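# Move shelf board from cart onto wall brackets

## Task

Take the shelf board off the cart, which is free to roll, and set it down level so it rests on both wall brackets, then slide it back until it touches the wall. Release it and back the robot away. The robot must not topple or be left leaning, or the task fails.

## Robot and tools

Robot: a Rainbow Robotics RB-Y1. It has a two-wheel differential base with two rear casters (0.66 m long, 0.58 m wide, front edge 0.10 m ahead of the wheel axle), a folding torso (leg with ankle, knee, hip), two 7-joint arms with parallel grippers, and a pan/tilt head. The base cannot move sideways. A bent leg can poke out past the base's front edge.

Frames: the base frame has its origin on the floor midway between the drive wheels, with x forward, y left and z up. Reported chest, left_hand and right_hand positions use this frame. A hand point is the centre between its finger pads. The fingers point along the hand's -z axis and close along its x axis. Printed hand positions can be off, more so at full reach. The odometry frame is the base frame as it stood when the scene began. base_odometry counts wheel turns only, so wheel slip looks like travel. Heading is positive to the left, from -3.142 to 3.142.

execute_actions: "actions" is a list holding one action or none. An empty list just reports state and images. An action may contain:
- "base": exactly one relative command, measured from where the base last reported itself. {"translate_m": d} drives straight, d in metres, forward positive, range -3 to 3. {"rotate_rad": d} turns in place, radians, left (counter-clockwise seen from above) positive, range -3.2 to 3.2. A move too long to finish in about 8.7 s is refused.
- "joints": a single dict keyed by joint name, covering both arms, torso and head. Each value is an absolute target in radians, but grippers take the pad opening in metres (0 to 0.1). Torso: torso_squat_rad 0 to 1.2 (higher lowers the level chest), torso_shift_rad -0.3 to 0.6 (positive pushes hips forward), torso_pitch_rad -0.2 to 1.4 (positive bows forward), torso_yaw_rad -1.5 to 1.5 (positive turns left). Left arm: shoulder_pitch -2.356 to 2.356 (negative raises the arm forward), shoulder_roll 0 to 3.141 (positive lifts it outward), shoulder_yaw -2.094 to 2.094, elbow -2.617 to 0.01 (negative bends), forearm_roll -3.141 to 3.141, wrist_pitch -1.57 to 1.919 (negative tips the hand forward), hand_roll -2.705 to 2.705. The right arm has the same ranges except shoulder_roll -3.141 to 0 (negative lifts outward). On both sides, yaw and roll signs mean the same: positive is leftward or counter-clockwise from above. head_pan_rad -0.523 to 0.523 (positive left), head_tilt_rad -0.35 to 1.57 (positive looks down). Joints count as arrived within ±0.02 rad, or ±0.004 m for grippers.
- "speeds": optional caps for this action only: translate_m 0.05 to 0.4 m/s, rotate_rad 0.1 to 1.509 rad/s.
- "min_time_s": optional, 0.1 to 8 s. It sets a minimum duration for every arm and head motion in the action.
All parts of an action begin together. Anything left out may keep driving toward its previous target. An unknown key or an out-of-range number gets the whole call rejected, with no motion. "cameras" picks which of head_camera, left_wrist_camera and right_wrist_camera return images. Omitted, null or ["all"] gives all of them. [] gives none.

The torso also has coupled limits: squat+shift <= 1.52; squat-shift+pitch <= 1.57; shift+0.5*pitch-0.4*squat <= 0.7; shift+0.3*pitch-0.5*squat <= 0.39. If a command breaks one of these, the torso stops partway and reports off_target.

wait: {"seconds": 0 to 10}. It issues no new command and returns state and images. zoom_image: {"camera", "region": [x0,y0,x1,y1]} in pixels of that camera's latest full image, with the top-left corner as origin and at most 504x504. finished_scene: {"scene": current number}. It ends the scene for good and reports whether the task succeeded, so only call it once the board is settled and the robot has stepped clear.

Result lines: base_status and joint_status describe how each commanded motion finished. done means it reached the target (for the base, the wheels turned the full amount, even if they slipped). off_target means it stopped short and may still be pushing. contact_stop means it hit resistance. time_out means it took too long. limit_stop_at_<name> means a built-in limit stopped it; limit_stop_at_own_body means the self-collision guard acted before any contact. stopped_with_arm means the torso halted because an arm had a contact stop. A contact stop, time_out or stopped_with_arm on one member halts its whole group (torso, left arm or right arm), and the group then holds where it is. "joint command not followed" plus a "cause:" line means an arm's targets were held back to avoid a collision with itself or the other arm. Those joints show not_followed and may be retried on later actions. Gripper commands still run. on_its_own lists what you did not command; "held at" there gives a target, not the joint's actual position. If a stop is reported, later calls in the same reply are skipped. Image order follows the "pictures" line.

Grasping: command an opening at least 0.005 m narrower than the object. The resulting off_target is expected.

Cautions: after any stop, back off first in a separate action, arms before torso. One exception: if both hands hold one object and the torso contact-stops as soon as it starts with nothing blocking it, resend every arm joint at its current joint_positions value, then resend the torso. The base does not stop when it hits furniture, and a bent leg pressing furniture can shove the robot backward without odometry noticing. Keep each arm under 3 kg of load, and keep heavy loads close to the drive wheels so the robot does not tip forward. Never let the arms or grippers strike or squeeze each other. Avoid pushes hard enough to reach joint torque limits: left/right shoulder joints 63 N m, elbow 32.4, forearm_roll, wrist_pitch and hand_roll 22.5. Reaching one stops the whole robot for 10 s. Holding loads heats the motors. MOTOR HOT shows at 65 °C, and at 80 °C the arm is braked (limit_stop_at_motor_heat), after which targets must be resent. Do not drop, slam or shove the board, and leave the robot upright. The robot holds its last command while you think. Brief outside pushes may nudge loose objects. Head camera intrinsics at 896x504: fx=fy=642.581, cx=446.382, cy=250.48. It sits near (-0.13, 0.01, 1.48) in the base frame.

Each tool is called after "Call:" as name(argument=value, ...) on one line, values as JSON.

## Session

Call:
execute_actions(actions=[])

Scene clock: 0.00 s.
base_odometry: x=+0.000 y=+0.000 heading=+0.000 (m, m, rad; odometry frame)
base_status: not commanded
joint_positions: torso_squat_rad=+0.350 torso_shift_rad=-0.001 torso_pitch_rad=+0.000 torso_yaw_rad=-0.001 left_shoulder_pitch_rad=+0.047 left_shoulder_roll_rad=+0.027 left_shoulder_yaw_rad=-0.050 left_elbow_rad=-0.290 left_forearm_roll_rad=+0.033 left_wrist_pitch_rad=+0.034 left_hand_roll_rad=+0.022 left_gripper_m=+0.101 right_shoulder_pitch_rad=-0.012 right_shoulder_roll_rad=-0.023 right_shoulder_yaw_rad=+0.023 right_elbow_rad=-0.230 right_forearm_roll_rad=+0.035 right_wrist_pitch_rad=-0.005 right_hand_roll_rad=+0.000 right_gripper_m=+0.099 head_pan_rad=+0.000 head_tilt_rad=+0.399
joint_status: not commanded
chest: x=-0.2287 y=+0.0004 z=+1.2474 quat_wxyz=(+1.000, +0.000, +0.000, +0.000) (m; base frame)
left_hand: x=-0.1298 y=+0.2353 z=+0.5691 quat_wxyz=(+0.994, +0.007, -0.105, +0.008) (m; base frame)
right_hand: x=-0.1076 y=-0.2340 z=+0.5724 quat_wxyz=(+0.992, -0.012, -0.122, +0.032) (m; base frame)
pictures: head_camera, left_wrist_camera, right_wrist_camera
Images, in order (width x height): head_camera 896x504, left_wrist_camera 644x364, right_wrist_camera 644x364.

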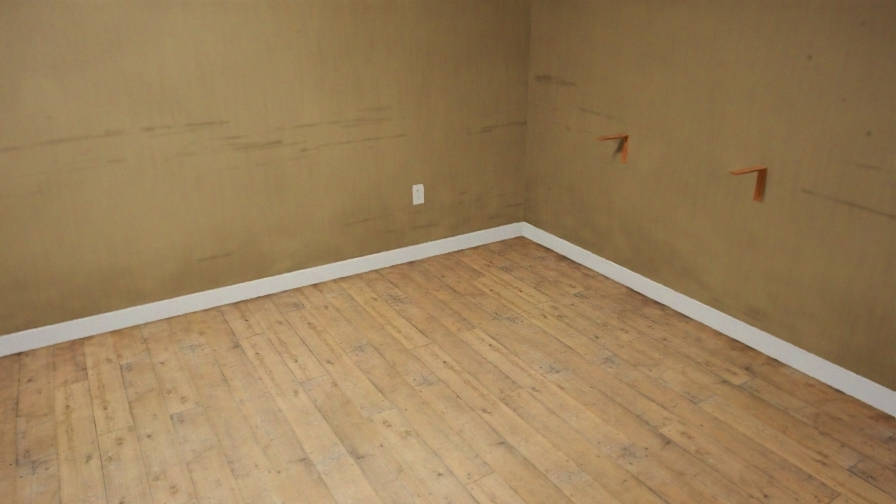

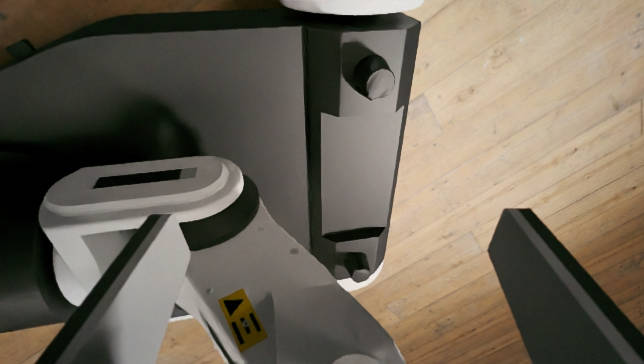

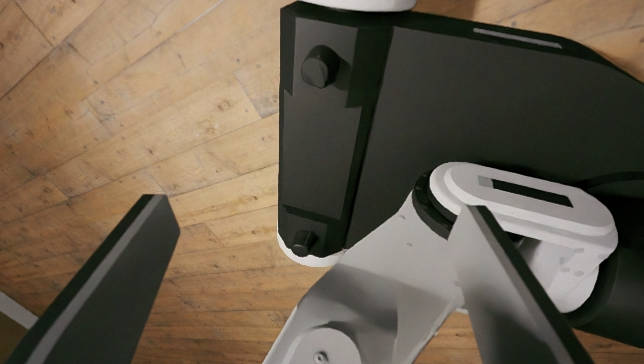

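Call:
execute_actions(actions=[{"base":{"rotate_rad":-1.0},"joints":{"head_pan_rad":-0.3}}], cameras=["head_camera"])

Call:
execute_actions(actions=[{"base":{"rotate_rad":-1.2}}], cameras=["head_camera"])

Call:
execute_actions(actions=[{"base":{"rotate_rad":-1.2}}], cameras=["head_camera"])

Call:
execute_actions(actions=[{"base":{"rotate_rad":-1.2}}], cameras=["head_camera"])

Scene clock: 3.60 s.
base_odometry: x=+0.000 y=+0.000 heading=-0.999 (m, m, rad; odometry frame)
base_status: done
joint_positions: torso_squat_rad=+0.350 torso_shift_rad=-0.001 torso_pitch_rad=+0.000 torso_yaw_rad=-0.001 left_shoulder_pitch_rad=+0.047 left_shoulder_roll_rad=+0.027 left_shoulder_yaw_rad=-0.050 left_elbow_rad=-0.290 left_forearm_roll_rad=+0.033 left_wrist_pitch_rad=+0.034 left_hand_roll_rad=+0.022 left_gripper_m=+0.101 right_shoulder_pitch_rad=-0.012 right_shoulder_roll_rad=-0.023 right_shoulder_yaw_rad=+0.023 right_elbow_rad=-0.230 right_forearm_roll_rad=+0.035 right_wrist_pitch_rad=-0.005 right_hand_roll_rad=+0.000 right_gripper_m=+0.099 head_pan_rad=-0.300 head_tilt_rad=+0.399
joint_status: all done
chest: x=-0.2287 y=+0.0004 z=+1.2474 quat_wxyz=(+1.000, +0.000, +0.000, +0.000) (m; base frame)
left_hand: x=-0.1298 y=+0.2353 z=+0.5691 quat_wxyz=(+0.994, +0.007, -0.105, +0.008) (m; base frame)
right_hand: x=-0.1076 y=-0.2340 z=+0.5724 quat_wxyz=(+0.992, -0.012, -0.122, +0.032) (m; base frame)
pictures: head_camera
camera_calibration (this result's frames):
head_camera: T_world_to_cam=[[-0.25489, -0.96684, 0.0158343, -0.0719726], [-0.371855, 0.0828906, -0.924582, 1.32244], [0.892611, -0.241555, -0.380653, 0.679155], [0, 0, 0, 1]] pos_world=[-0.132811, -0.0151506, 1.48236]
Images, in order (width x height): head_camera 896x504.

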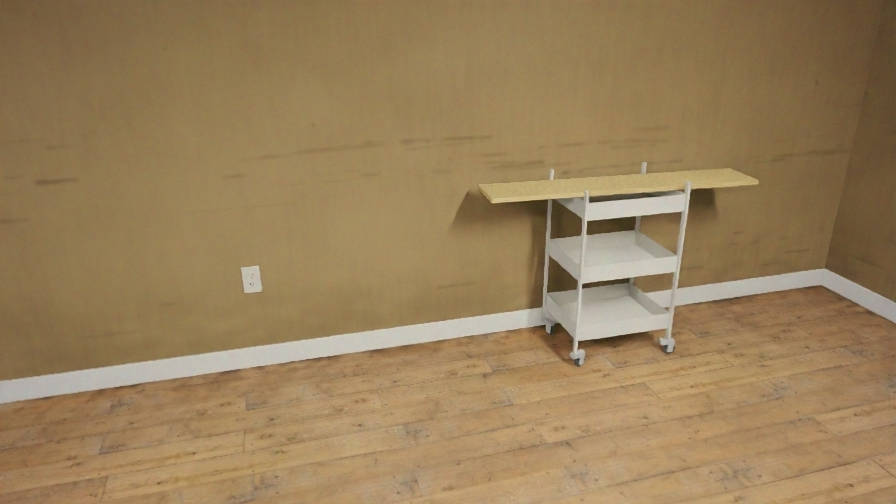

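Scene clock: 7.27 s.
base_odometry: x=+0.000 y=+0.000 heading=-2.198 (m, m, rad; odometry frame)
base_status: done
joint_positions: torso_squat_rad=+0.350 torso_shift_rad=-0.001 torso_pitch_rad=+0.000 torso_yaw_rad=-0.001 left_shoulder_pitch_rad=+0.047 left_shoulder_roll_rad=+0.027 left_shoulder_yaw_rad=-0.050 left_elbow_rad=-0.290 left_forearm_roll_rad=+0.033 left_wrist_pitch_rad=+0.034 left_hand_roll_rad=+0.022 left_gripper_m=+0.101 right_shoulder_pitch_rad=-0.012 right_shoulder_roll_rad=-0.023 right_shoulder_yaw_rad=+0.023 right_elbow_rad=-0.230 right_forearm_roll_rad=+0.035 right_wrist_pitch_rad=-0.005 right_hand_roll_rad=+0.000 right_gripper_m=+0.099 head_pan_rad=-0.300 head_tilt_rad=+0.399
joint_status: not commanded
chest: x=-0.2287 y=+0.0004 z=+1.2474 quat_wxyz=(+1.000, +0.000, +0.000, +0.000) (m; base frame)
left_hand: x=-0.1298 y=+0.2353 z=+0.5691 quat_wxyz=(+0.994, +0.007, -0.105, +0.008) (m; base frame)
right_hand: x=-0.1076 y=-0.2340 z=+0.5724 quat_wxyz=(+0.992, -0.012, -0.122, +0.032) (m; base frame)
pictures: head_camera
camera_calibration (this result's frames):
head_camera: T_world_to_cam=[[-0.254891, -0.96684, 0.0158167, -0.071965], [-0.371854, 0.0829075, -0.924582, 1.32244], [0.892612, -0.241549, -0.380656, 0.679156], [0, 0, 0, 1]] pos_world=[-0.132813, -0.0151692, 1.48236]
Images, in order (width x height): head_camera 896x504.

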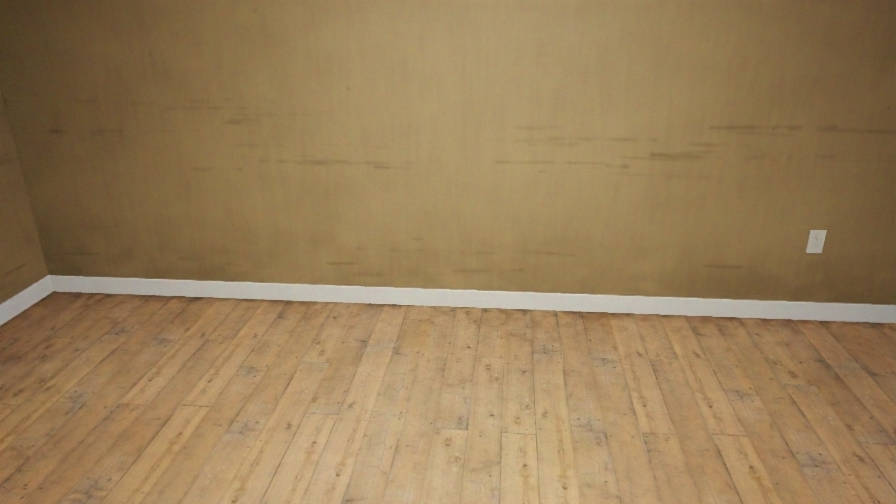

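Scene clock: 11.03 s.
base_odometry: x=+0.000 y=+0.001 heading=+2.885 (m, m, rad; odometry frame)
base_status: done
joint_positions: torso_squat_rad=+0.350 torso_shift_rad=-0.001 torso_pitch_rad=+0.000 torso_yaw_rad=-0.001 left_shoulder_pitch_rad=+0.047 left_shoulder_roll_rad=+0.027 left_shoulder_yaw_rad=-0.050 left_elbow_rad=-0.290 left_forearm_roll_rad=+0.033 left_wrist_pitch_rad=+0.034 left_hand_roll_rad=+0.022 left_gripper_m=+0.101 right_shoulder_pitch_rad=-0.012 right_shoulder_roll_rad=-0.023 right_shoulder_yaw_rad=+0.023 right_elbow_rad=-0.230 right_forearm_roll_rad=+0.035 right_wrist_pitch_rad=-0.005 right_hand_roll_rad=+0.000 right_gripper_m=+0.099 head_pan_rad=-0.300 head_tilt_rad=+0.399
joint_status: not commanded
chest: x=-0.2287 y=+0.0004 z=+1.2474 quat_wxyz=(+1.000, +0.000, +0.000, +0.000) (m; base frame)
left_hand: x=-0.1298 y=+0.2353 z=+0.5691 quat_wxyz=(+0.994, +0.007, -0.105, +0.008) (m; base frame)
right_hand: x=-0.1076 y=-0.2340 z=+0.5724 quat_wxyz=(+0.992, -0.012, -0.122, +0.032) (m; base frame)
pictures: head_camera
camera_calibration (this result's frames):
head_camera: T_world_to_cam=[[-0.254891, -0.96684, 0.0158113, -0.0719621], [-0.371853, 0.0829127, -0.924581, 1.32244], [0.892612, -0.241547, -0.380656, 0.679157], [0, 0, 0, 1]] pos_world=[-0.132814, -0.0151741, 1.48236]
Images, in order (width x height): head_camera 896x504.

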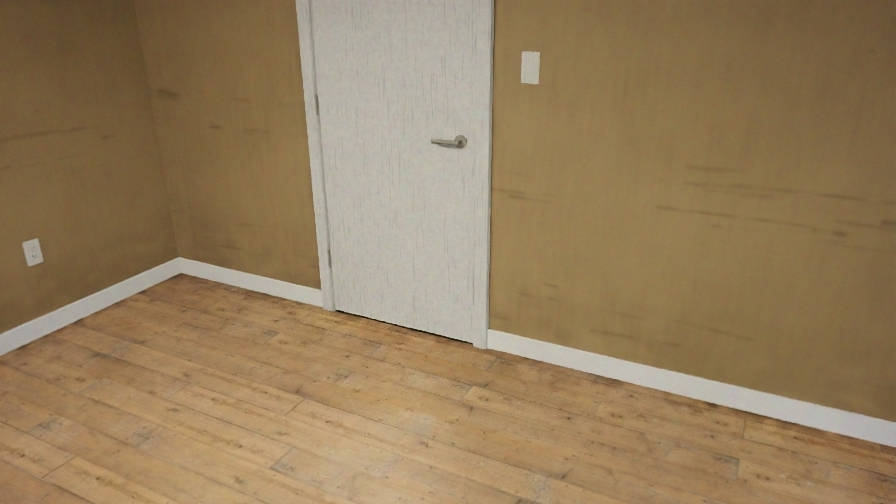

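Scene clock: 14.80 s.
base_odometry: x=+0.000 y=+0.000 heading=+1.686 (m, m, rad; odometry frame)
base_status: done
joint_positions: torso_squat_rad=+0.350 torso_shift_rad=-0.001 torso_pitch_rad=+0.000 torso_yaw_rad=-0.001 left_shoulder_pitch_rad=+0.047 left_shoulder_roll_rad=+0.027 left_shoulder_yaw_rad=-0.050 left_elbow_rad=-0.290 left_forearm_roll_rad=+0.033 left_wrist_pitch_rad=+0.034 left_hand_roll_rad=+0.022 left_gripper_m=+0.101 right_shoulder_pitch_rad=-0.012 right_shoulder_roll_rad=-0.023 right_shoulder_yaw_rad=+0.023 right_elbow_rad=-0.230 right_forearm_roll_rad=+0.035 right_wrist_pitch_rad=-0.005 right_hand_roll_rad=+0.000 right_gripper_m=+0.099 head_pan_rad=-0.300 head_tilt_rad=+0.399
joint_status: not commanded
chest: x=-0.2287 y=+0.0004 z=+1.2474 quat_wxyz=(+1.000, +0.000, +0.000, +0.000) (m; base frame)
left_hand: x=-0.1298 y=+0.2353 z=+0.5691 quat_wxyz=(+0.994, +0.007, -0.105, +0.008) (m; base frame)
right_hand: x=-0.1076 y=-0.2340 z=+0.5724 quat_wxyz=(+0.992, -0.012, -0.122, +0.032) (m; base frame)
pictures: head_camera
camera_calibration (this result's frames):
head_camera: T_world_to_cam=[[-0.254892, -0.96684, 0.0158121, -0.0719624], [-0.371853, 0.082912, -0.924581, 1.32244], [0.892612, -0.241548, -0.380656, 0.679157], [0, 0, 0, 1]] pos_world=[-0.132814, -0.0151729, 1.48236]
Images, in order (width x height): head_camera 896x504.

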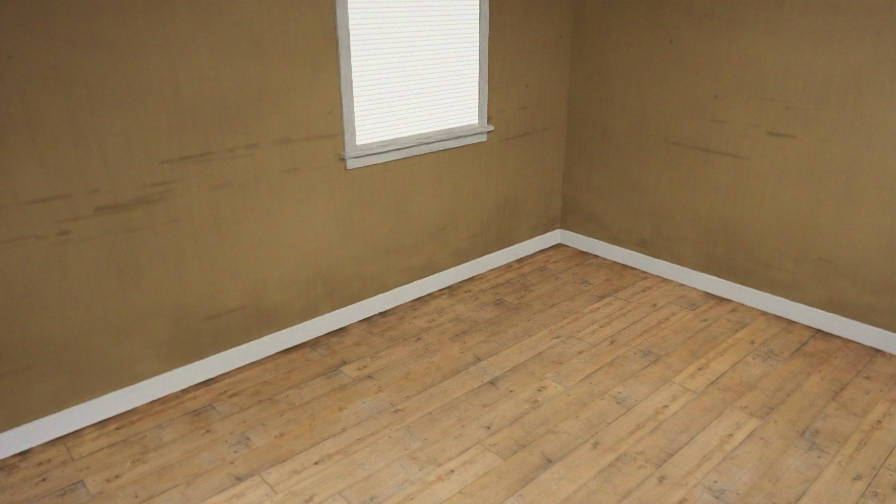

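Call:
execute_actions(actions=[{"base":{"rotate_rad":-1.112},"joints":{"head_pan_rad":0,"head_tilt_rad":0.6,"left_shoulder_pitch_rad":0,"left_shoulder_roll_rad":0.0,"left_shoulder_yaw_rad":0.15,"left_elbow_rad":-1.2,"left_wrist_pitch_rad":-0.37,"left_forearm_roll_rad":0,"left_hand_roll_rad":0,"right_shoulder_pitch_rad":0,"right_shoulder_roll_rad":0.0,"right_shoulder_yaw_rad":-0.15,"right_elbow_rad":-1.2,"right_wrist_pitch_rad":-0.37,"right_forearm_roll_rad":0,"right_hand_roll_rad":0,"torso_squat_rad":0.8,"torso_shift_rad":0.2}}], cameras=[])

Call:
execute_actions(actions=[{"base":{"translate_m":-1.4}}], cameras=[])

Call:
execute_actions(actions=[{"base":{"rotate_rad":-1.571}}], cameras=[])

Call:
execute_actions(actions=[{"base":{"translate_m":1.2}}])

Scene clock: 18.43 s.
base_odometry: x=+0.000 y=+0.000 heading=+0.575 (m, m, rad; odometry frame)
base_status: done
joint_positions: torso_squat_rad=+0.800 torso_shift_rad=+0.200 torso_pitch_rad=+0.000 torso_yaw_rad=-0.001 left_shoulder_pitch_rad=+0.000 left_shoulder_roll_rad=+0.000 left_shoulder_yaw_rad=+0.150 left_elbow_rad=-1.200 left_forearm_roll_rad=+0.000 left_wrist_pitch_rad=-0.370 left_hand_roll_rad=+0.000 left_gripper_m=+0.101 right_shoulder_pitch_rad=+0.000 right_shoulder_roll_rad=+0.000 right_shoulder_yaw_rad=-0.150 right_elbow_rad=-1.200 right_forearm_roll_rad=+0.000 right_wrist_pitch_rad=-0.370 right_hand_roll_rad=+0.000 right_gripper_m=+0.099 head_pan_rad=+0.000 head_tilt_rad=+0.600
joint_status: all done
chest: x=-0.1312 y=+0.0003 z=+1.0679 quat_wxyz=(+1.000, +0.000, +0.000, +0.000) (m; base frame)
left_hand: x=+0.3526 y=+0.2928 z=+0.7502 quat_wxyz=(+0.705, +0.053, -0.705, +0.053) (m; base frame)
right_hand: x=+0.3522 y=-0.2933 z=+0.7504 quat_wxyz=(+0.705, -0.053, -0.705, -0.053) (m; base frame)
pictures: none
No camera images: the call's "cameras" was empty. Leave "cameras" out to get every camera's image.

Scene clock: 23.80 s.
base_odometry: x=-1.175 y=-0.760 heading=+0.573 (m, m, rad; odometry frame)
base_status: done
joint_positions: torso_squat_rad=+0.800 torso_shift_rad=+0.200 torso_pitch_rad=+0.000 torso_yaw_rad=-0.001 left_shoulder_pitch_rad=+0.000 left_shoulder_roll_rad=+0.000 left_shoulder_yaw_rad=+0.150 left_elbow_rad=-1.200 left_forearm_roll_rad=+0.000 left_wrist_pitch_rad=-0.370 left_hand_roll_rad=+0.000 left_gripper_m=+0.101 right_shoulder_pitch_rad=+0.000 right_shoulder_roll_rad=+0.000 right_shoulder_yaw_rad=-0.150 right_elbow_rad=-1.200 right_forearm_roll_rad=+0.000 right_wrist_pitch_rad=-0.370 right_hand_roll_rad=+0.000 right_gripper_m=+0.099 head_pan_rad=+0.000 head_tilt_rad=+0.600
joint_status: not commanded
chest: x=-0.1312 y=+0.0003 z=+1.0679 quat_wxyz=(+1.000, +0.000, +0.000, +0.000) (m; base frame)
left_hand: x=+0.3526 y=+0.2928 z=+0.7502 quat_wxyz=(+0.705, +0.053, -0.705, +0.053) (m; base frame)
right_hand: x=+0.3521 y=-0.2934 z=+0.7503 quat_wxyz=(+0.705, -0.053, -0.705, -0.053) (m; base frame)
pictures: none
No camera images: the call's "cameras" was empty. Leave "cameras" out to get every camera's image.

Scene clock: 27.70 s.
base_odometry: x=-1.176 y=-0.760 heading=-0.997 (m, m, rad; odometry frame)
base_status: done
joint_positions: torso_squat_rad=+0.800 torso_shift_rad=+0.200 torso_pitch_rad=+0.000 torso_yaw_rad=-0.001 left_shoulder_pitch_rad=+0.000 left_shoulder_roll_rad=+0.000 left_shoulder_yaw_rad=+0.150 left_elbow_rad=-1.200 left_forearm_roll_rad=+0.000 left_wrist_pitch_rad=-0.370 left_hand_roll_rad=+0.000 left_gripper_m=+0.101 right_shoulder_pitch_rad=+0.000 right_shoulder_roll_rad=+0.000 right_shoulder_yaw_rad=-0.150 right_elbow_rad=-1.200 right_forearm_roll_rad=+0.000 right_wrist_pitch_rad=-0.370 right_hand_roll_rad=+0.000 right_gripper_m=+0.099 head_pan_rad=+0.000 head_tilt_rad=+0.600
joint_status: not commanded
chest: x=-0.1312 y=+0.0003 z=+1.0679 quat_wxyz=(+1.000, +0.000, +0.000, +0.000) (m; base frame)
left_hand: x=+0.3526 y=+0.2928 z=+0.7502 quat_wxyz=(+0.705, +0.053, -0.705, +0.053) (m; base frame)
right_hand: x=+0.3521 y=-0.2934 z=+0.7503 quat_wxyz=(+0.705, -0.053, -0.705, -0.053) (m; base frame)
pictures: none
No camera images: the call's "cameras" was empty. Leave "cameras" out to get every camera's image.

Scene clock: 32.47 s.
base_odometry: x=-0.525 y=-1.768 heading=-0.998 (m, m, rad; odometry frame)
base_status: done
joint_positions: torso_squat_rad=+0.800 torso_shift_rad=+0.200 torso_pitch_rad=+0.000 torso_yaw_rad=-0.001 left_shoulder_pitch_rad=+0.000 left_shoulder_roll_rad=+0.000 left_shoulder_yaw_rad=+0.150 left_elbow_rad=-1.200 left_forearm_roll_rad=+0.000 left_wrist_pitch_rad=-0.370 left_hand_roll_rad=+0.000 left_gripper_m=+0.101 right_shoulder_pitch_rad=+0.000 right_shoulder_roll_rad=+0.000 right_shoulder_yaw_rad=-0.150 right_elbow_rad=-1.200 right_forearm_roll_rad=+0.000 right_wrist_pitch_rad=-0.370 right_hand_roll_rad=+0.000 right_gripper_m=+0.099 head_pan_rad=+0.000 head_tilt_rad=+0.600
joint_status: not commanded
chest: x=-0.1312 y=+0.0003 z=+1.0679 quat_wxyz=(+1.000, +0.000, +0.000, +0.000) (m; base frame)
left_hand: x=+0.3526 y=+0.2928 z=+0.7502 quat_wxyz=(+0.705, +0.053, -0.705, +0.053) (m; base frame)
right_hand: x=+0.3521 y=-0.2933 z=+0.7503 quat_wxyz=(+0.705, -0.053, -0.705, -0.053) (m; base frame)
pictures: head_camera, left_wrist_camera, right_wrist_camera
camera_calibration (this result's frames):
head_camera: T_world_to_cam=[[0.0444339, -0.998988, 0.00694608, -0.000428985], [-0.556558, -0.0305279, -0.830248, 1.05299], [0.82962, 0.0330252, -0.557351, 0.740816], [0, 0, 0, 1]] pos_world=[-0.0285286, 0.00725126, 1.28714]
left_wrist_camera: T_world_to_cam=[[0.0341237, -0.0424091, 0.998517, -0.744127], [-0.476897, -0.878708, -0.0210229, 0.478673], [0.878297, -0.475473, -0.0502096, -0.0503291], [0, 0, 0, 1]] pos_world=[0.297874, 0.365126, 0.75056]
right_wrist_camera: T_world_to_cam=[[0.00768684, -0.0400303, -0.999169, 0.727322], [-0.517043, 0.855105, -0.0382363, 0.493559], [0.855925, 0.516908, -0.0141244, -0.0511376], [0, 0, 0, 1]] pos_world=[0.29337, -0.366496, 0.744867]
Images, in order (width x height): head_camera 896x504, left_wrist_camera 644x364, right_wrist_camera 644x364.

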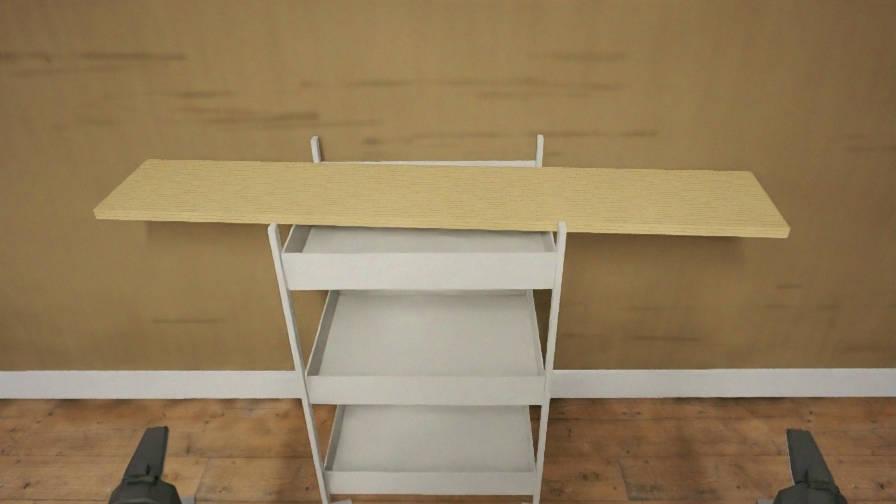

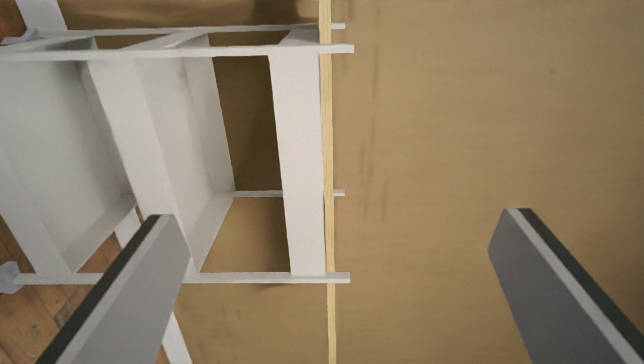

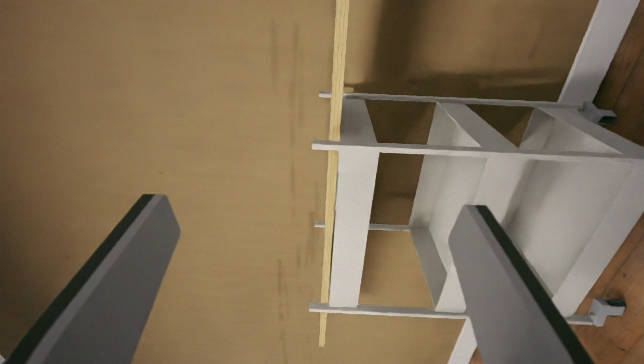

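Call:
execute_actions(actions=[{"base":{"rotate_rad":0.4}}], cameras=[])

Call:
execute_actions(actions=[{"base":{"translate_m":0.22}}], cameras=[])

Call:
execute_actions(actions=[{"base":{"rotate_rad":-0.4},"joints":{"head_tilt_rad":0.85,"torso_squat_rad":0.82}}], cameras=[])

Call:
execute_actions(actions=[{"base":{"translate_m":0.22}}])

Scene clock: 34.83 s.
base_odometry: x=-0.525 y=-1.768 heading=-0.598 (m, m, rad; odometry frame)
base_status: done
joint_positions: torso_squat_rad=+0.800 torso_shift_rad=+0.200 torso_pitch_rad=+0.000 torso_yaw_rad=-0.001 left_shoulder_pitch_rad=+0.000 left_shoulder_roll_rad=+0.000 left_shoulder_yaw_rad=+0.150 left_elbow_rad=-1.200 left_forearm_roll_rad=+0.000 left_wrist_pitch_rad=-0.370 left_hand_roll_rad=+0.000 left_gripper_m=+0.101 right_shoulder_pitch_rad=+0.000 right_shoulder_roll_rad=+0.000 right_shoulder_yaw_rad=-0.150 right_elbow_rad=-1.200 right_forearm_roll_rad=+0.000 right_wrist_pitch_rad=-0.370 right_hand_roll_rad=+0.000 right_gripper_m=+0.099 head_pan_rad=+0.000 head_tilt_rad=+0.600
joint_status: not commanded
chest: x=-0.1312 y=+0.0003 z=+1.0679 quat_wxyz=(+1.000, +0.000, +0.000, +0.000) (m; base frame)
left_hand: x=+0.3526 y=+0.2928 z=+0.7502 quat_wxyz=(+0.705, +0.053, -0.705, +0.053) (m; base frame)
right_hand: x=+0.3521 y=-0.2933 z=+0.7503 quat_wxyz=(+0.705, -0.053, -0.705, -0.053) (m; base frame)
pictures: none
No camera images: the call's "cameras" was empty. Leave "cameras" out to get every camera's image.

Scene clock: 36.67 s.
base_odometry: x=-0.343 y=-1.892 heading=-0.597 (m, m, rad; odometry frame)
base_status: done
joint_positions: torso_squat_rad=+0.800 torso_shift_rad=+0.200 torso_pitch_rad=+0.000 torso_yaw_rad=-0.001 left_shoulder_pitch_rad=+0.000 left_shoulder_roll_rad=+0.000 left_shoulder_yaw_rad=+0.150 left_elbow_rad=-1.200 left_forearm_roll_rad=+0.000 left_wrist_pitch_rad=-0.370 left_hand_roll_rad=+0.000 left_gripper_m=+0.101 right_shoulder_pitch_rad=+0.000 right_shoulder_roll_rad=+0.000 right_shoulder_yaw_rad=-0.150 right_elbow_rad=-1.200 right_forearm_roll_rad=+0.000 right_wrist_pitch_rad=-0.370 right_hand_roll_rad=+0.000 right_gripper_m=+0.099 head_pan_rad=+0.000 head_tilt_rad=+0.600
joint_status: not commanded
chest: x=-0.1311 y=+0.0003 z=+1.0679 quat_wxyz=(+1.000, +0.000, +0.000, +0.000) (m; base frame)
left_hand: x=+0.3527 y=+0.2928 z=+0.7501 quat_wxyz=(+0.705, +0.053, -0.705, +0.053) (m; base frame)
right_hand: x=+0.3521 y=-0.2933 z=+0.7502 quat_wxyz=(+0.705, -0.053, -0.705, -0.053) (m; base frame)
pictures: none
No camera images: the call's "cameras" was empty. Leave "cameras" out to get every camera's image.

Scene clock: 38.80 s.
base_odometry: x=-0.343 y=-1.892 heading=-0.997 (m, m, rad; odometry frame)
base_status: done
joint_positions: torso_squat_rad=+0.820 torso_shift_rad=+0.200 torso_pitch_rad=+0.000 torso_yaw_rad=-0.001 left_shoulder_pitch_rad=+0.000 left_shoulder_roll_rad=+0.000 left_shoulder_yaw_rad=+0.150 left_elbow_rad=-1.200 left_forearm_roll_rad=+0.000 left_wrist_pitch_rad=-0.370 left_hand_roll_rad=+0.000 left_gripper_m=+0.101 right_shoulder_pitch_rad=+0.000 right_shoulder_roll_rad=+0.000 right_shoulder_yaw_rad=-0.150 right_elbow_rad=-1.200 right_forearm_roll_rad=+0.000 right_wrist_pitch_rad=-0.370 right_hand_roll_rad=+0.000 right_gripper_m=+0.099 head_pan_rad=+0.000 head_tilt_rad=+0.850
joint_status: all done
chest: x=-0.1333 y=+0.0003 z=+1.0580 quat_wxyz=(+1.000, +0.000, +0.000, +0.000) (m; base frame)
left_hand: x=+0.3506 y=+0.2928 z=+0.7403 quat_wxyz=(+0.705, +0.052, -0.705, +0.053) (m; base frame)
right_hand: x=+0.3501 y=-0.2933 z=+0.7405 quat_wxyz=(+0.705, -0.053, -0.705, -0.053) (m; base frame)
pictures: none
No camera images: the call's "cameras" was empty. Leave "cameras" out to get every camera's image.

Scene clock: 40.80 s.
base_odometry: x=-0.224 y=-2.076 heading=-0.998 (m, m, rad; odometry frame)
base_status: done
joint_positions: torso_squat_rad=+0.820 torso_shift_rad=+0.200 torso_pitch_rad=+0.000 torso_yaw_rad=-0.001 left_shoulder_pitch_rad=+0.000 left_shoulder_roll_rad=+0.000 left_shoulder_yaw_rad=+0.150 left_elbow_rad=-1.200 left_forearm_roll_rad=+0.000 left_wrist_pitch_rad=-0.370 left_hand_roll_rad=+0.000 left_gripper_m=+0.101 right_shoulder_pitch_rad=+0.000 right_shoulder_roll_rad=+0.000 right_shoulder_yaw_rad=-0.150 right_elbow_rad=-1.200 right_forearm_roll_rad=+0.000 right_wrist_pitch_rad=-0.370 right_hand_roll_rad=+0.000 right_gripper_m=+0.099 head_pan_rad=+0.000 head_tilt_rad=+0.850
joint_status: not commanded
chest: x=-0.1331 y=+0.0003 z=+1.0580 quat_wxyz=(+1.000, +0.000, +0.000, +0.000) (m; base frame)
left_hand: x=+0.3507 y=+0.2928 z=+0.7402 quat_wxyz=(+0.705, +0.053, -0.705, +0.053) (m; base frame)
right_hand: x=+0.3501 y=-0.2933 z=+0.7403 quat_wxyz=(+0.705, -0.053, -0.705, -0.053) (m; base frame)
pictures: head_camera, left_wrist_camera, right_wrist_camera
camera_calibration (this result's frames):
head_camera: T_world_to_cam=[[0.0447148, -0.99899, -0.00450838, 0.0141684], [-0.744709, -0.0303244, -0.6667, 0.816987], [0.66589, 0.0331688, -0.745313, 0.955159], [0, 0, 0, 1]] pos_world=[-0.0282466, 0.00724731, 1.25664]
left_wrist_camera: T_world_to_cam=[[0.0341561, -0.0423924, 0.998517, -0.734137], [-0.47691, -0.878701, -0.020992, 0.477491], [0.878288, -0.475486, -0.0502304, -0.0490811], [0, 0, 0, 1]] pos_world=[0.295903, 0.365112, 0.740607]
right_wrist_camera: T_world_to_cam=[[0.00763118, -0.0400123, -0.99917, 0.717409], [-0.517047, 0.855105, -0.0381921, 0.492114], [0.855923, 0.516909, -0.0141628, -0.049555], [0, 0, 0, 1]] pos_world=[0.291387, -0.366488, 0.734906]
Images, in order (width x height): head_camera 896x504, left_wrist_camera 644x364, right_wrist_camera 644x364.

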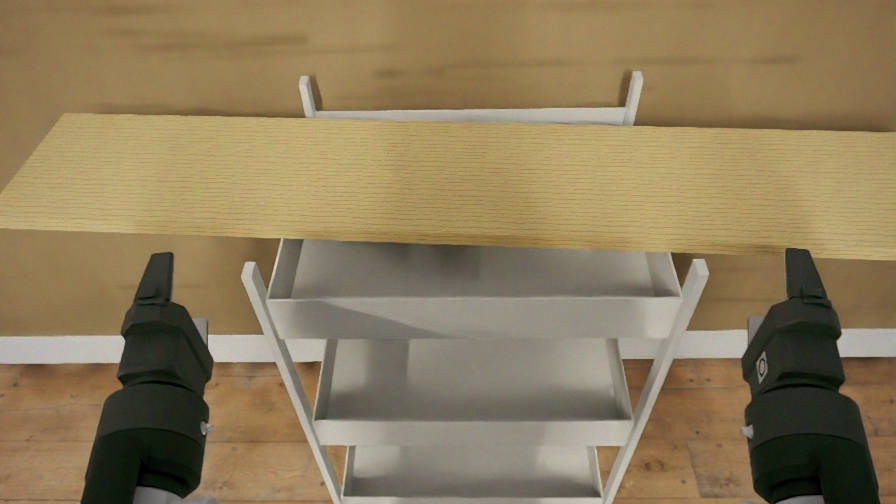

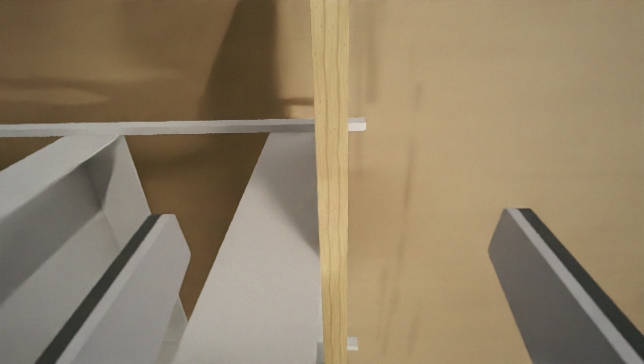

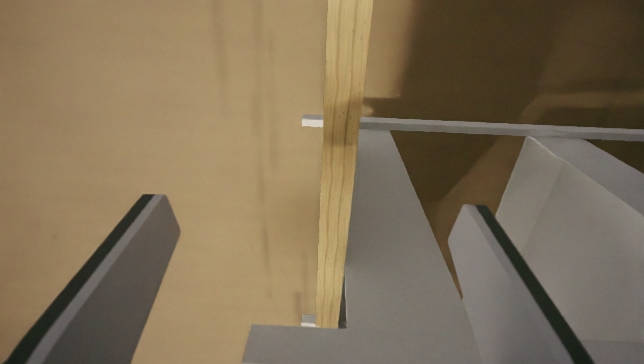

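Call:
execute_actions(actions=[{"base":{"translate_m":0.11},"joints":{"torso_squat_rad":0.835,"torso_yaw_rad":-0.03,"left_shoulder_yaw_rad":0.18,"right_shoulder_yaw_rad":-0.12},"speeds":{"translate_m":0.08}}])

Call:
execute_actions(actions=[{"joints":{"left_gripper_m":0,"right_gripper_m":0}}], cameras=[])

Call:
execute_actions(actions=[{"joints":{"torso_squat_rad":0.5}}])

Scene clock: 42.90 s.
base_odometry: x=-0.164 y=-2.169 heading=-0.998 (m, m, rad; odometry frame)
base_status: done
joint_positions: torso_squat_rad=+0.835 torso_shift_rad=+0.200 torso_pitch_rad=+0.000 torso_yaw_rad=-0.030 left_shoulder_pitch_rad=+0.000 left_shoulder_roll_rad=+0.000 left_shoulder_yaw_rad=+0.180 left_elbow_rad=-1.200 left_forearm_roll_rad=+0.000 left_wrist_pitch_rad=-0.370 left_hand_roll_rad=+0.000 left_gripper_m=+0.101 right_shoulder_pitch_rad=+0.000 right_shoulder_roll_rad=+0.000 right_shoulder_yaw_rad=-0.120 right_elbow_rad=-1.200 right_forearm_roll_rad=+0.000 right_wrist_pitch_rad=-0.370 right_hand_roll_rad=+0.000 right_gripper_m=+0.099 head_pan_rad=+0.000 head_tilt_rad=+0.850
joint_status: all done
chest: x=-0.1347 y=+0.0003 z=+1.0504 quat_wxyz=(+1.000, +0.000, +0.000, -0.015) (m; base frame)
left_hand: x=+0.3555 y=+0.2931 z=+0.7326 quat_wxyz=(+0.705, +0.053, -0.705, +0.053) (m; base frame)
right_hand: x=+0.3422 y=-0.2928 z=+0.7327 quat_wxyz=(+0.705, -0.053, -0.705, -0.053) (m; base frame)
pictures: head_camera, left_wrist_camera, right_wrist_camera
camera_calibration (this result's frames):
head_camera: T_world_to_cam=[[0.0156911, -0.999867, -0.0045067, 0.0102935], [-0.745247, -0.00869013, -0.666732, 0.810736], [0.666604, 0.0138204, -0.745284, 0.950615], [0, 0, 0, 1]] pos_world=[-0.0296468, 0.00419971, 1.24907]
left_wrist_camera: T_world_to_cam=[[0.0341615, -0.0423233, 0.99852, -0.726756], [-0.476079, -0.879152, -0.0209762, 0.479738], [0.878739, -0.474657, -0.0501824, -0.0539364], [0, 0, 0, 1]] pos_world=[0.300616, 0.365403, 0.733037]
right_wrist_camera: T_world_to_cam=[[0.0075896, -0.0397929, -0.999179, 0.709954], [-0.517664, 0.854741, -0.0379726, 0.487229], [0.85555, 0.517528, -0.0141122, -0.0429006], [0, 0, 0, 1]] pos_world=[0.283536, -0.366001, 0.727267]
Images, in order (width x height): head_camera 896x504, left_wrist_camera 644x364, right_wrist_camera 644x364.

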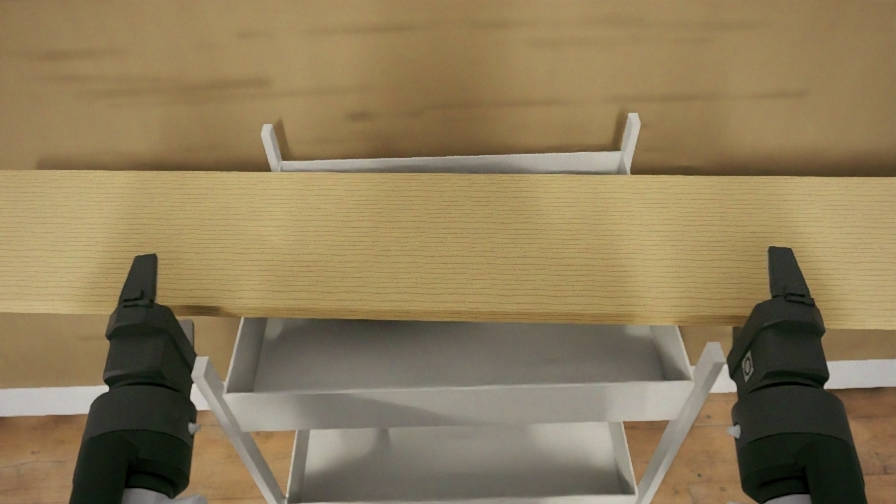

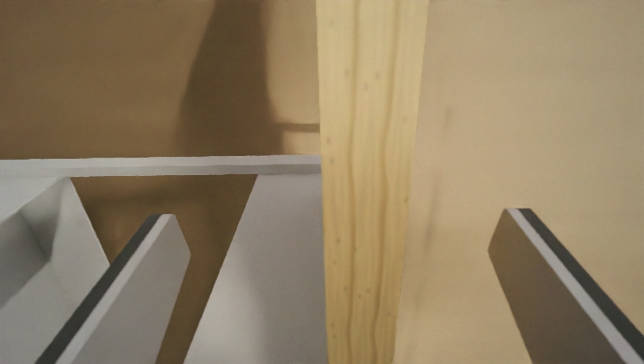

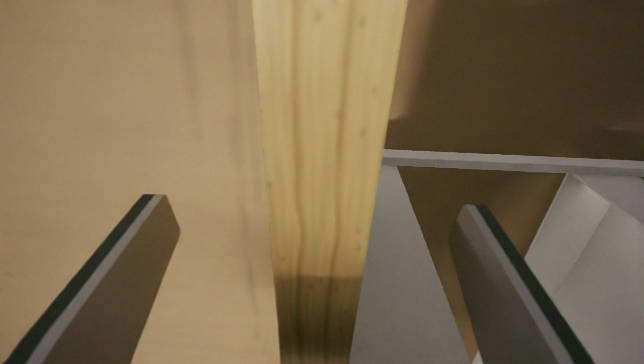

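Scene clock: 44.40 s.
base_odometry: x=-0.164 y=-2.169 heading=-0.998 (m, m, rad; odometry frame)
base_status: not commanded
joint_positions: torso_squat_rad=+0.835 torso_shift_rad=+0.200 torso_pitch_rad=-0.001 torso_yaw_rad=-0.030 left_shoulder_pitch_rad=-0.002 left_shoulder_roll_rad=+0.001 left_shoulder_yaw_rad=+0.180 left_elbow_rad=-1.203 left_forearm_roll_rad=+0.000 left_wrist_pitch_rad=-0.372 left_hand_roll_rad=+0.000 left_gripper_m=+0.019 right_shoulder_pitch_rad=+0.000 right_shoulder_roll_rad=+0.000 right_shoulder_yaw_rad=-0.120 right_elbow_rad=-1.199 right_forearm_roll_rad=+0.000 right_wrist_pitch_rad=-0.370 right_hand_roll_rad=+0.000 right_gripper_m=+0.017 head_pan_rad=+0.000 head_tilt_rad=+0.850
joint_status: left_gripper_m off_target (ended at +0.019, target +0.000); right_gripper_m off_target (ended at +0.017, target +0.000)
chest: x=-0.1351 y=+0.0001 z=+1.0504 quat_wxyz=(+1.000, +0.000, +0.000, -0.015) (m; base frame)
left_hand: x=+0.3566 y=+0.2933 z=+0.7362 quat_wxyz=(+0.702, +0.053, -0.708, +0.052) (m; base frame)
right_hand: x=+0.3419 y=-0.2928 z=+0.7325 quat_wxyz=(+0.706, -0.053, -0.705, -0.053) (m; base frame)
pictures: none
No camera images: the call's "cameras" was empty. Leave "cameras" out to get every camera's image.

Scene clock: 46.33 s.
base_odometry: x=-0.164 y=-2.169 heading=-0.998 (m, m, rad; odometry frame)
base_status: not commanded
joint_positions: torso_squat_rad=+0.500 torso_shift_rad=+0.200 torso_pitch_rad=+0.001 torso_yaw_rad=-0.030 left_shoulder_pitch_rad=+0.001 left_shoulder_roll_rad=+0.000 left_shoulder_yaw_rad=+0.180 left_elbow_rad=-1.199 left_forearm_roll_rad=+0.000 left_wrist_pitch_rad=-0.369 left_hand_roll_rad=+0.000 left_gripper_m=+0.019 right_shoulder_pitch_rad=+0.001 right_shoulder_roll_rad=+0.000 right_shoulder_yaw_rad=-0.120 right_elbow_rad=-1.198 right_forearm_roll_rad=+0.000 right_wrist_pitch_rad=-0.369 right_hand_roll_rad=+0.000 right_gripper_m=+0.017 head_pan_rad=+0.000 head_tilt_rad=+0.850
joint_status: all done
chest: x=-0.1055 y=+0.0002 z=+1.1920 quat_wxyz=(+1.000, +0.000, +0.000, -0.015) (m; base frame)
left_hand: x=+0.3839 y=+0.2934 z=+0.8731 quat_wxyz=(+0.706, +0.053, -0.704, +0.053) (m; base frame)
right_hand: x=+0.3704 y=-0.2929 z=+0.8722 quat_wxyz=(+0.707, -0.053, -0.703, -0.053) (m; base frame)
pictures: head_camera, left_wrist_camera, right_wrist_camera
camera_calibration (this result's frames):
head_camera: T_world_to_cam=[[0.0157755, -0.999865, -0.00468632, 0.010677], [-0.745845, -0.00864583, -0.666064, 0.926013], [0.665933, 0.0140027, -0.74588, 1.03734], [0, 0, 0, 1]] pos_world=[-0.00030826, 0.00415606, 1.39057]
left_wrist_camera: T_world_to_cam=[[0.0369999, -0.0421578, 0.998426, -0.868973], [-0.475483, -0.879508, -0.019516, 0.495133], [0.878946, -0.474013, -0.0525871, -0.0699249], [0, 0, 0, 1]] pos_world=[0.329039, 0.365694, 0.87359]
right_wrist_camera: T_world_to_cam=[[0.0028759, -0.0392378, -0.999226, 0.851128], [-0.517537, 0.854942, -0.0350616, 0.504666], [0.855656, 0.517237, -0.0178483, -0.0618593], [0, 0, 0, 1]] pos_world=[0.311666, -0.366068, 0.867059]
Images, in order (width x height): head_camera 896x504, left_wrist_camera 644x364, right_wrist_camera 644x364.

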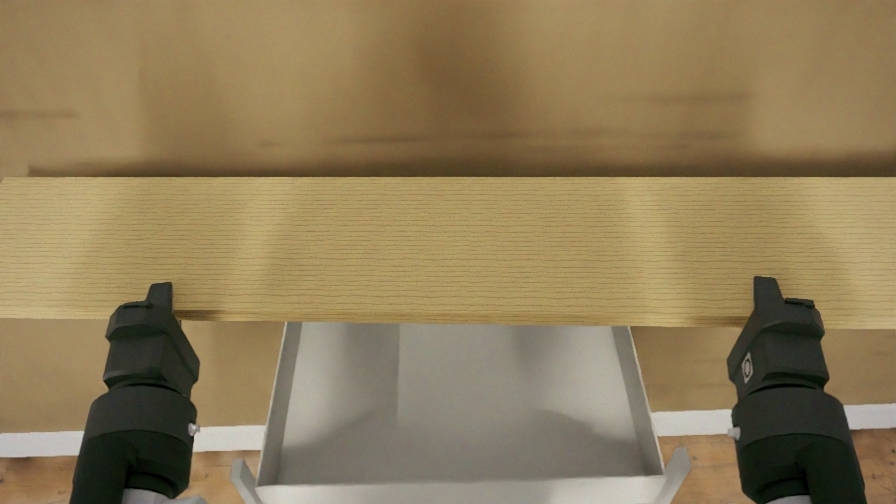

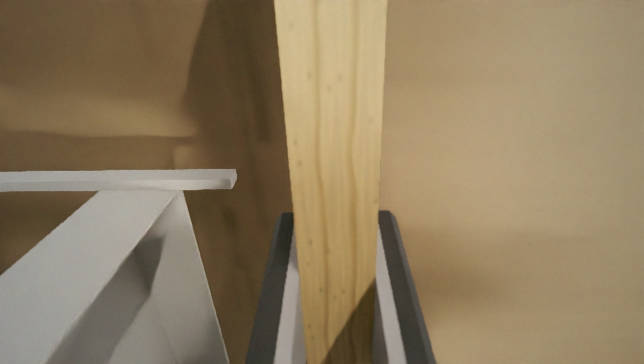

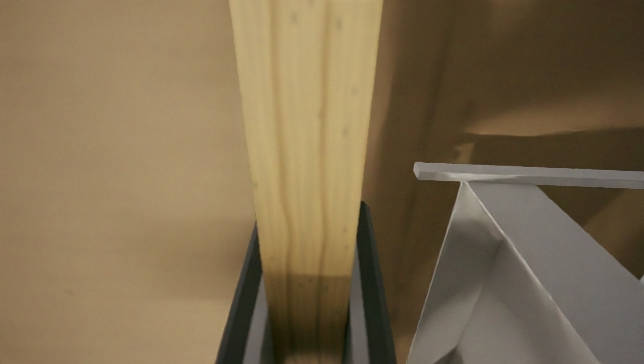

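Call:
execute_actions(actions=[{"base":{"translate_m":-0.9},"joints":{"head_tilt_rad":0.5}}], cameras=[])

Call:
execute_actions(actions=[{"base":{"rotate_rad":1.6}}], cameras=[])

Call:
execute_actions(actions=[{"base":{"translate_m":1.6}}], cameras=[])

Call:
execute_actions(actions=[{"base":{"translate_m":1.57}}], cameras=[])

Call:
execute_actions(actions=[{"base":{"rotate_rad":-1.55}}], cameras=["head_camera"])

Scene clock: 50.53 s.
base_odometry: x=-0.651 y=-1.412 heading=-1.000 (m, m, rad; odometry frame)
base_status: done
joint_positions: torso_squat_rad=+0.500 torso_shift_rad=+0.200 torso_pitch_rad=+0.000 torso_yaw_rad=-0.030 left_shoulder_pitch_rad=+0.001 left_shoulder_roll_rad=+0.000 left_shoulder_yaw_rad=+0.180 left_elbow_rad=-1.199 left_forearm_roll_rad=+0.000 left_wrist_pitch_rad=-0.369 left_hand_roll_rad=+0.000 left_gripper_m=+0.019 right_shoulder_pitch_rad=+0.002 right_shoulder_roll_rad=+0.000 right_shoulder_yaw_rad=-0.120 right_elbow_rad=-1.198 right_forearm_roll_rad=+0.000 right_wrist_pitch_rad=-0.369 right_hand_roll_rad=+0.000 right_gripper_m=+0.017 head_pan_rad=+0.000 head_tilt_rad=+0.500
joint_status: all done
chest: x=-0.1056 y=+0.0002 z=+1.1920 quat_wxyz=(+1.000, +0.000, +0.000, -0.015) (m; base frame)
left_hand: x=+0.3838 y=+0.2934 z=+0.8730 quat_wxyz=(+0.706, +0.053, -0.704, +0.053) (m; base frame)
right_hand: x=+0.3702 y=-0.2929 z=+0.8722 quat_wxyz=(+0.707, -0.053, -0.703, -0.053) (m; base frame)
pictures: none
No camera images: the call's "cameras" was empty. Leave "cameras" out to get every camera's image.

Scene clock: 54.47 s.
base_odometry: x=-0.651 y=-1.412 heading=+0.600 (m, m, rad; odometry frame)
base_status: done
joint_positions: torso_squat_rad=+0.500 torso_shift_rad=+0.200 torso_pitch_rad=+0.000 torso_yaw_rad=-0.030 left_shoulder_pitch_rad=+0.001 left_shoulder_roll_rad=+0.000 left_shoulder_yaw_rad=+0.180 left_elbow_rad=-1.199 left_forearm_roll_rad=+0.000 left_wrist_pitch_rad=-0.369 left_hand_roll_rad=+0.000 left_gripper_m=+0.019 right_shoulder_pitch_rad=+0.002 right_shoulder_roll_rad=+0.000 right_shoulder_yaw_rad=-0.120 right_elbow_rad=-1.198 right_forearm_roll_rad=+0.000 right_wrist_pitch_rad=-0.369 right_hand_roll_rad=+0.000 right_gripper_m=+0.017 head_pan_rad=+0.000 head_tilt_rad=+0.500
joint_status: not commanded
chest: x=-0.1056 y=+0.0003 z=+1.1920 quat_wxyz=(+1.000, +0.000, +0.000, -0.015) (m; base frame)
left_hand: x=+0.3838 y=+0.2934 z=+0.8729 quat_wxyz=(+0.706, +0.053, -0.704, +0.053) (m; base frame)
right_hand: x=+0.3702 y=-0.2929 z=+0.8722 quat_wxyz=(+0.707, -0.053, -0.703, -0.053) (m; base frame)
pictures: none
No camera images: the call's "cameras" was empty. Leave "cameras" out to get every camera's image.

Scene clock: 60.20 s.
base_odometry: x=+0.669 y=-0.509 heading=+0.600 (m, m, rad; odometry frame)
base_status: done
joint_positions: torso_squat_rad=+0.500 torso_shift_rad=+0.200 torso_pitch_rad=+0.001 torso_yaw_rad=-0.030 left_shoulder_pitch_rad=+0.001 left_shoulder_roll_rad=+0.000 left_shoulder_yaw_rad=+0.180 left_elbow_rad=-1.199 left_forearm_roll_rad=+0.000 left_wrist_pitch_rad=-0.369 left_hand_roll_rad=+0.000 left_gripper_m=+0.019 right_shoulder_pitch_rad=+0.002 right_shoulder_roll_rad=+0.000 right_shoulder_yaw_rad=-0.120 right_elbow_rad=-1.198 right_forearm_roll_rad=+0.000 right_wrist_pitch_rad=-0.369 right_hand_roll_rad=+0.000 right_gripper_m=+0.017 head_pan_rad=+0.000 head_tilt_rad=+0.500
joint_status: not commanded
chest: x=-0.1056 y=+0.0003 z=+1.1920 quat_wxyz=(+1.000, +0.000, +0.000, -0.015) (m; base frame)
left_hand: x=+0.3838 y=+0.2934 z=+0.8729 quat_wxyz=(+0.706, +0.053, -0.704, +0.053) (m; base frame)
right_hand: x=+0.3703 y=-0.2929 z=+0.8722 quat_wxyz=(+0.707, -0.053, -0.703, -0.053) (m; base frame)
pictures: none
No camera images: the call's "cameras" was empty. Leave "cameras" out to get every camera's image.

Scene clock: 65.67 s.
base_odometry: x=+1.964 y=+0.379 heading=+0.601 (m, m, rad; odometry frame)
base_status: done
joint_positions: torso_squat_rad=+0.500 torso_shift_rad=+0.200 torso_pitch_rad=+0.001 torso_yaw_rad=-0.030 left_shoulder_pitch_rad=+0.001 left_shoulder_roll_rad=+0.000 left_shoulder_yaw_rad=+0.180 left_elbow_rad=-1.199 left_forearm_roll_rad=+0.000 left_wrist_pitch_rad=-0.369 left_hand_roll_rad=+0.000 left_gripper_m=+0.019 right_shoulder_pitch_rad=+0.002 right_shoulder_roll_rad=+0.000 right_shoulder_yaw_rad=-0.120 right_elbow_rad=-1.198 right_forearm_roll_rad=+0.000 right_wrist_pitch_rad=-0.369 right_hand_roll_rad=+0.000 right_gripper_m=+0.017 head_pan_rad=+0.000 head_tilt_rad=+0.500
joint_status: not commanded
chest: x=-0.1056 y=+0.0003 z=+1.1920 quat_wxyz=(+1.000, +0.000, +0.000, -0.015) (m; base frame)
left_hand: x=+0.3838 y=+0.2934 z=+0.8729 quat_wxyz=(+0.706, +0.053, -0.704, +0.053) (m; base frame)
right_hand: x=+0.3703 y=-0.2929 z=+0.8722 quat_wxyz=(+0.707, -0.053, -0.703, -0.053) (m; base frame)
pictures: none
No camera images: the call's "cameras" was empty. Leave "cameras" out to get every camera's image.

Scene clock: 69.53 s.
base_odometry: x=+1.964 y=+0.379 heading=-0.949 (m, m, rad; odometry frame)
base_status: done
joint_positions: torso_squat_rad=+0.500 torso_shift_rad=+0.200 torso_pitch_rad=+0.001 torso_yaw_rad=-0.030 left_shoulder_pitch_rad=+0.001 left_shoulder_roll_rad=+0.000 left_shoulder_yaw_rad=+0.180 left_elbow_rad=-1.199 left_forearm_roll_rad=+0.000 left_wrist_pitch_rad=-0.369 left_hand_roll_rad=+0.000 left_gripper_m=+0.019 right_shoulder_pitch_rad=+0.002 right_shoulder_roll_rad=+0.000 right_shoulder_yaw_rad=-0.120 right_elbow_rad=-1.198 right_forearm_roll_rad=+0.000 right_wrist_pitch_rad=-0.369 right_hand_roll_rad=+0.000 right_gripper_m=+0.017 head_pan_rad=+0.000 head_tilt_rad=+0.500
joint_status: not commanded
chest: x=-0.1056 y=+0.0003 z=+1.1920 quat_wxyz=(+1.000, +0.000, +0.000, -0.015) (m; base frame)
left_hand: x=+0.3838 y=+0.2934 z=+0.8728 quat_wxyz=(+0.706, +0.053, -0.704, +0.053) (m; base frame)
right_hand: x=+0.3703 y=-0.2929 z=+0.8722 quat_wxyz=(+0.707, -0.053, -0.703, -0.053) (m; base frame)
pictures: head_camera
camera_calibration (this result's frames):
head_camera: T_world_to_cam=[[0.0145584, -0.99983, 0.0113431, -0.0116917], [-0.472335, -0.0168755, -0.881257, 1.24834], [0.881299, 0.00747194, -0.472501, 0.674804], [0, 0, 0, 1]] pos_world=[-0.00489897, 0.00433449, 1.41909]
Images, in order (width x height): head_camera 896x504.

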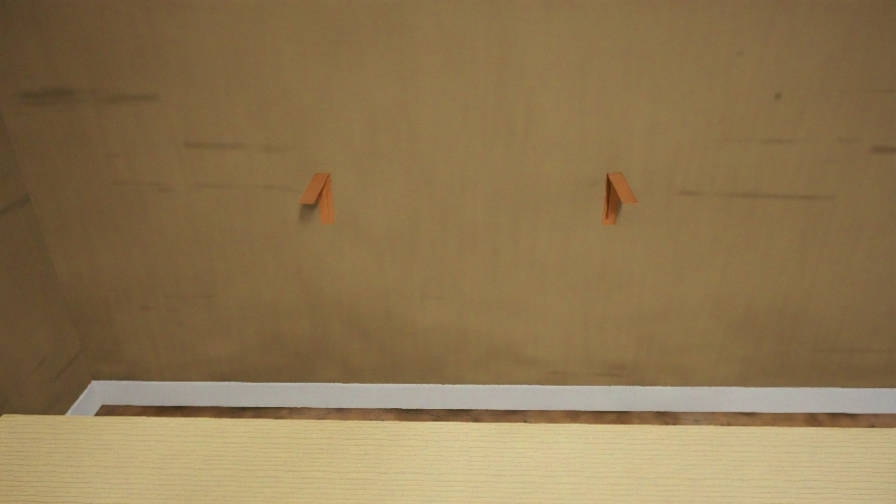

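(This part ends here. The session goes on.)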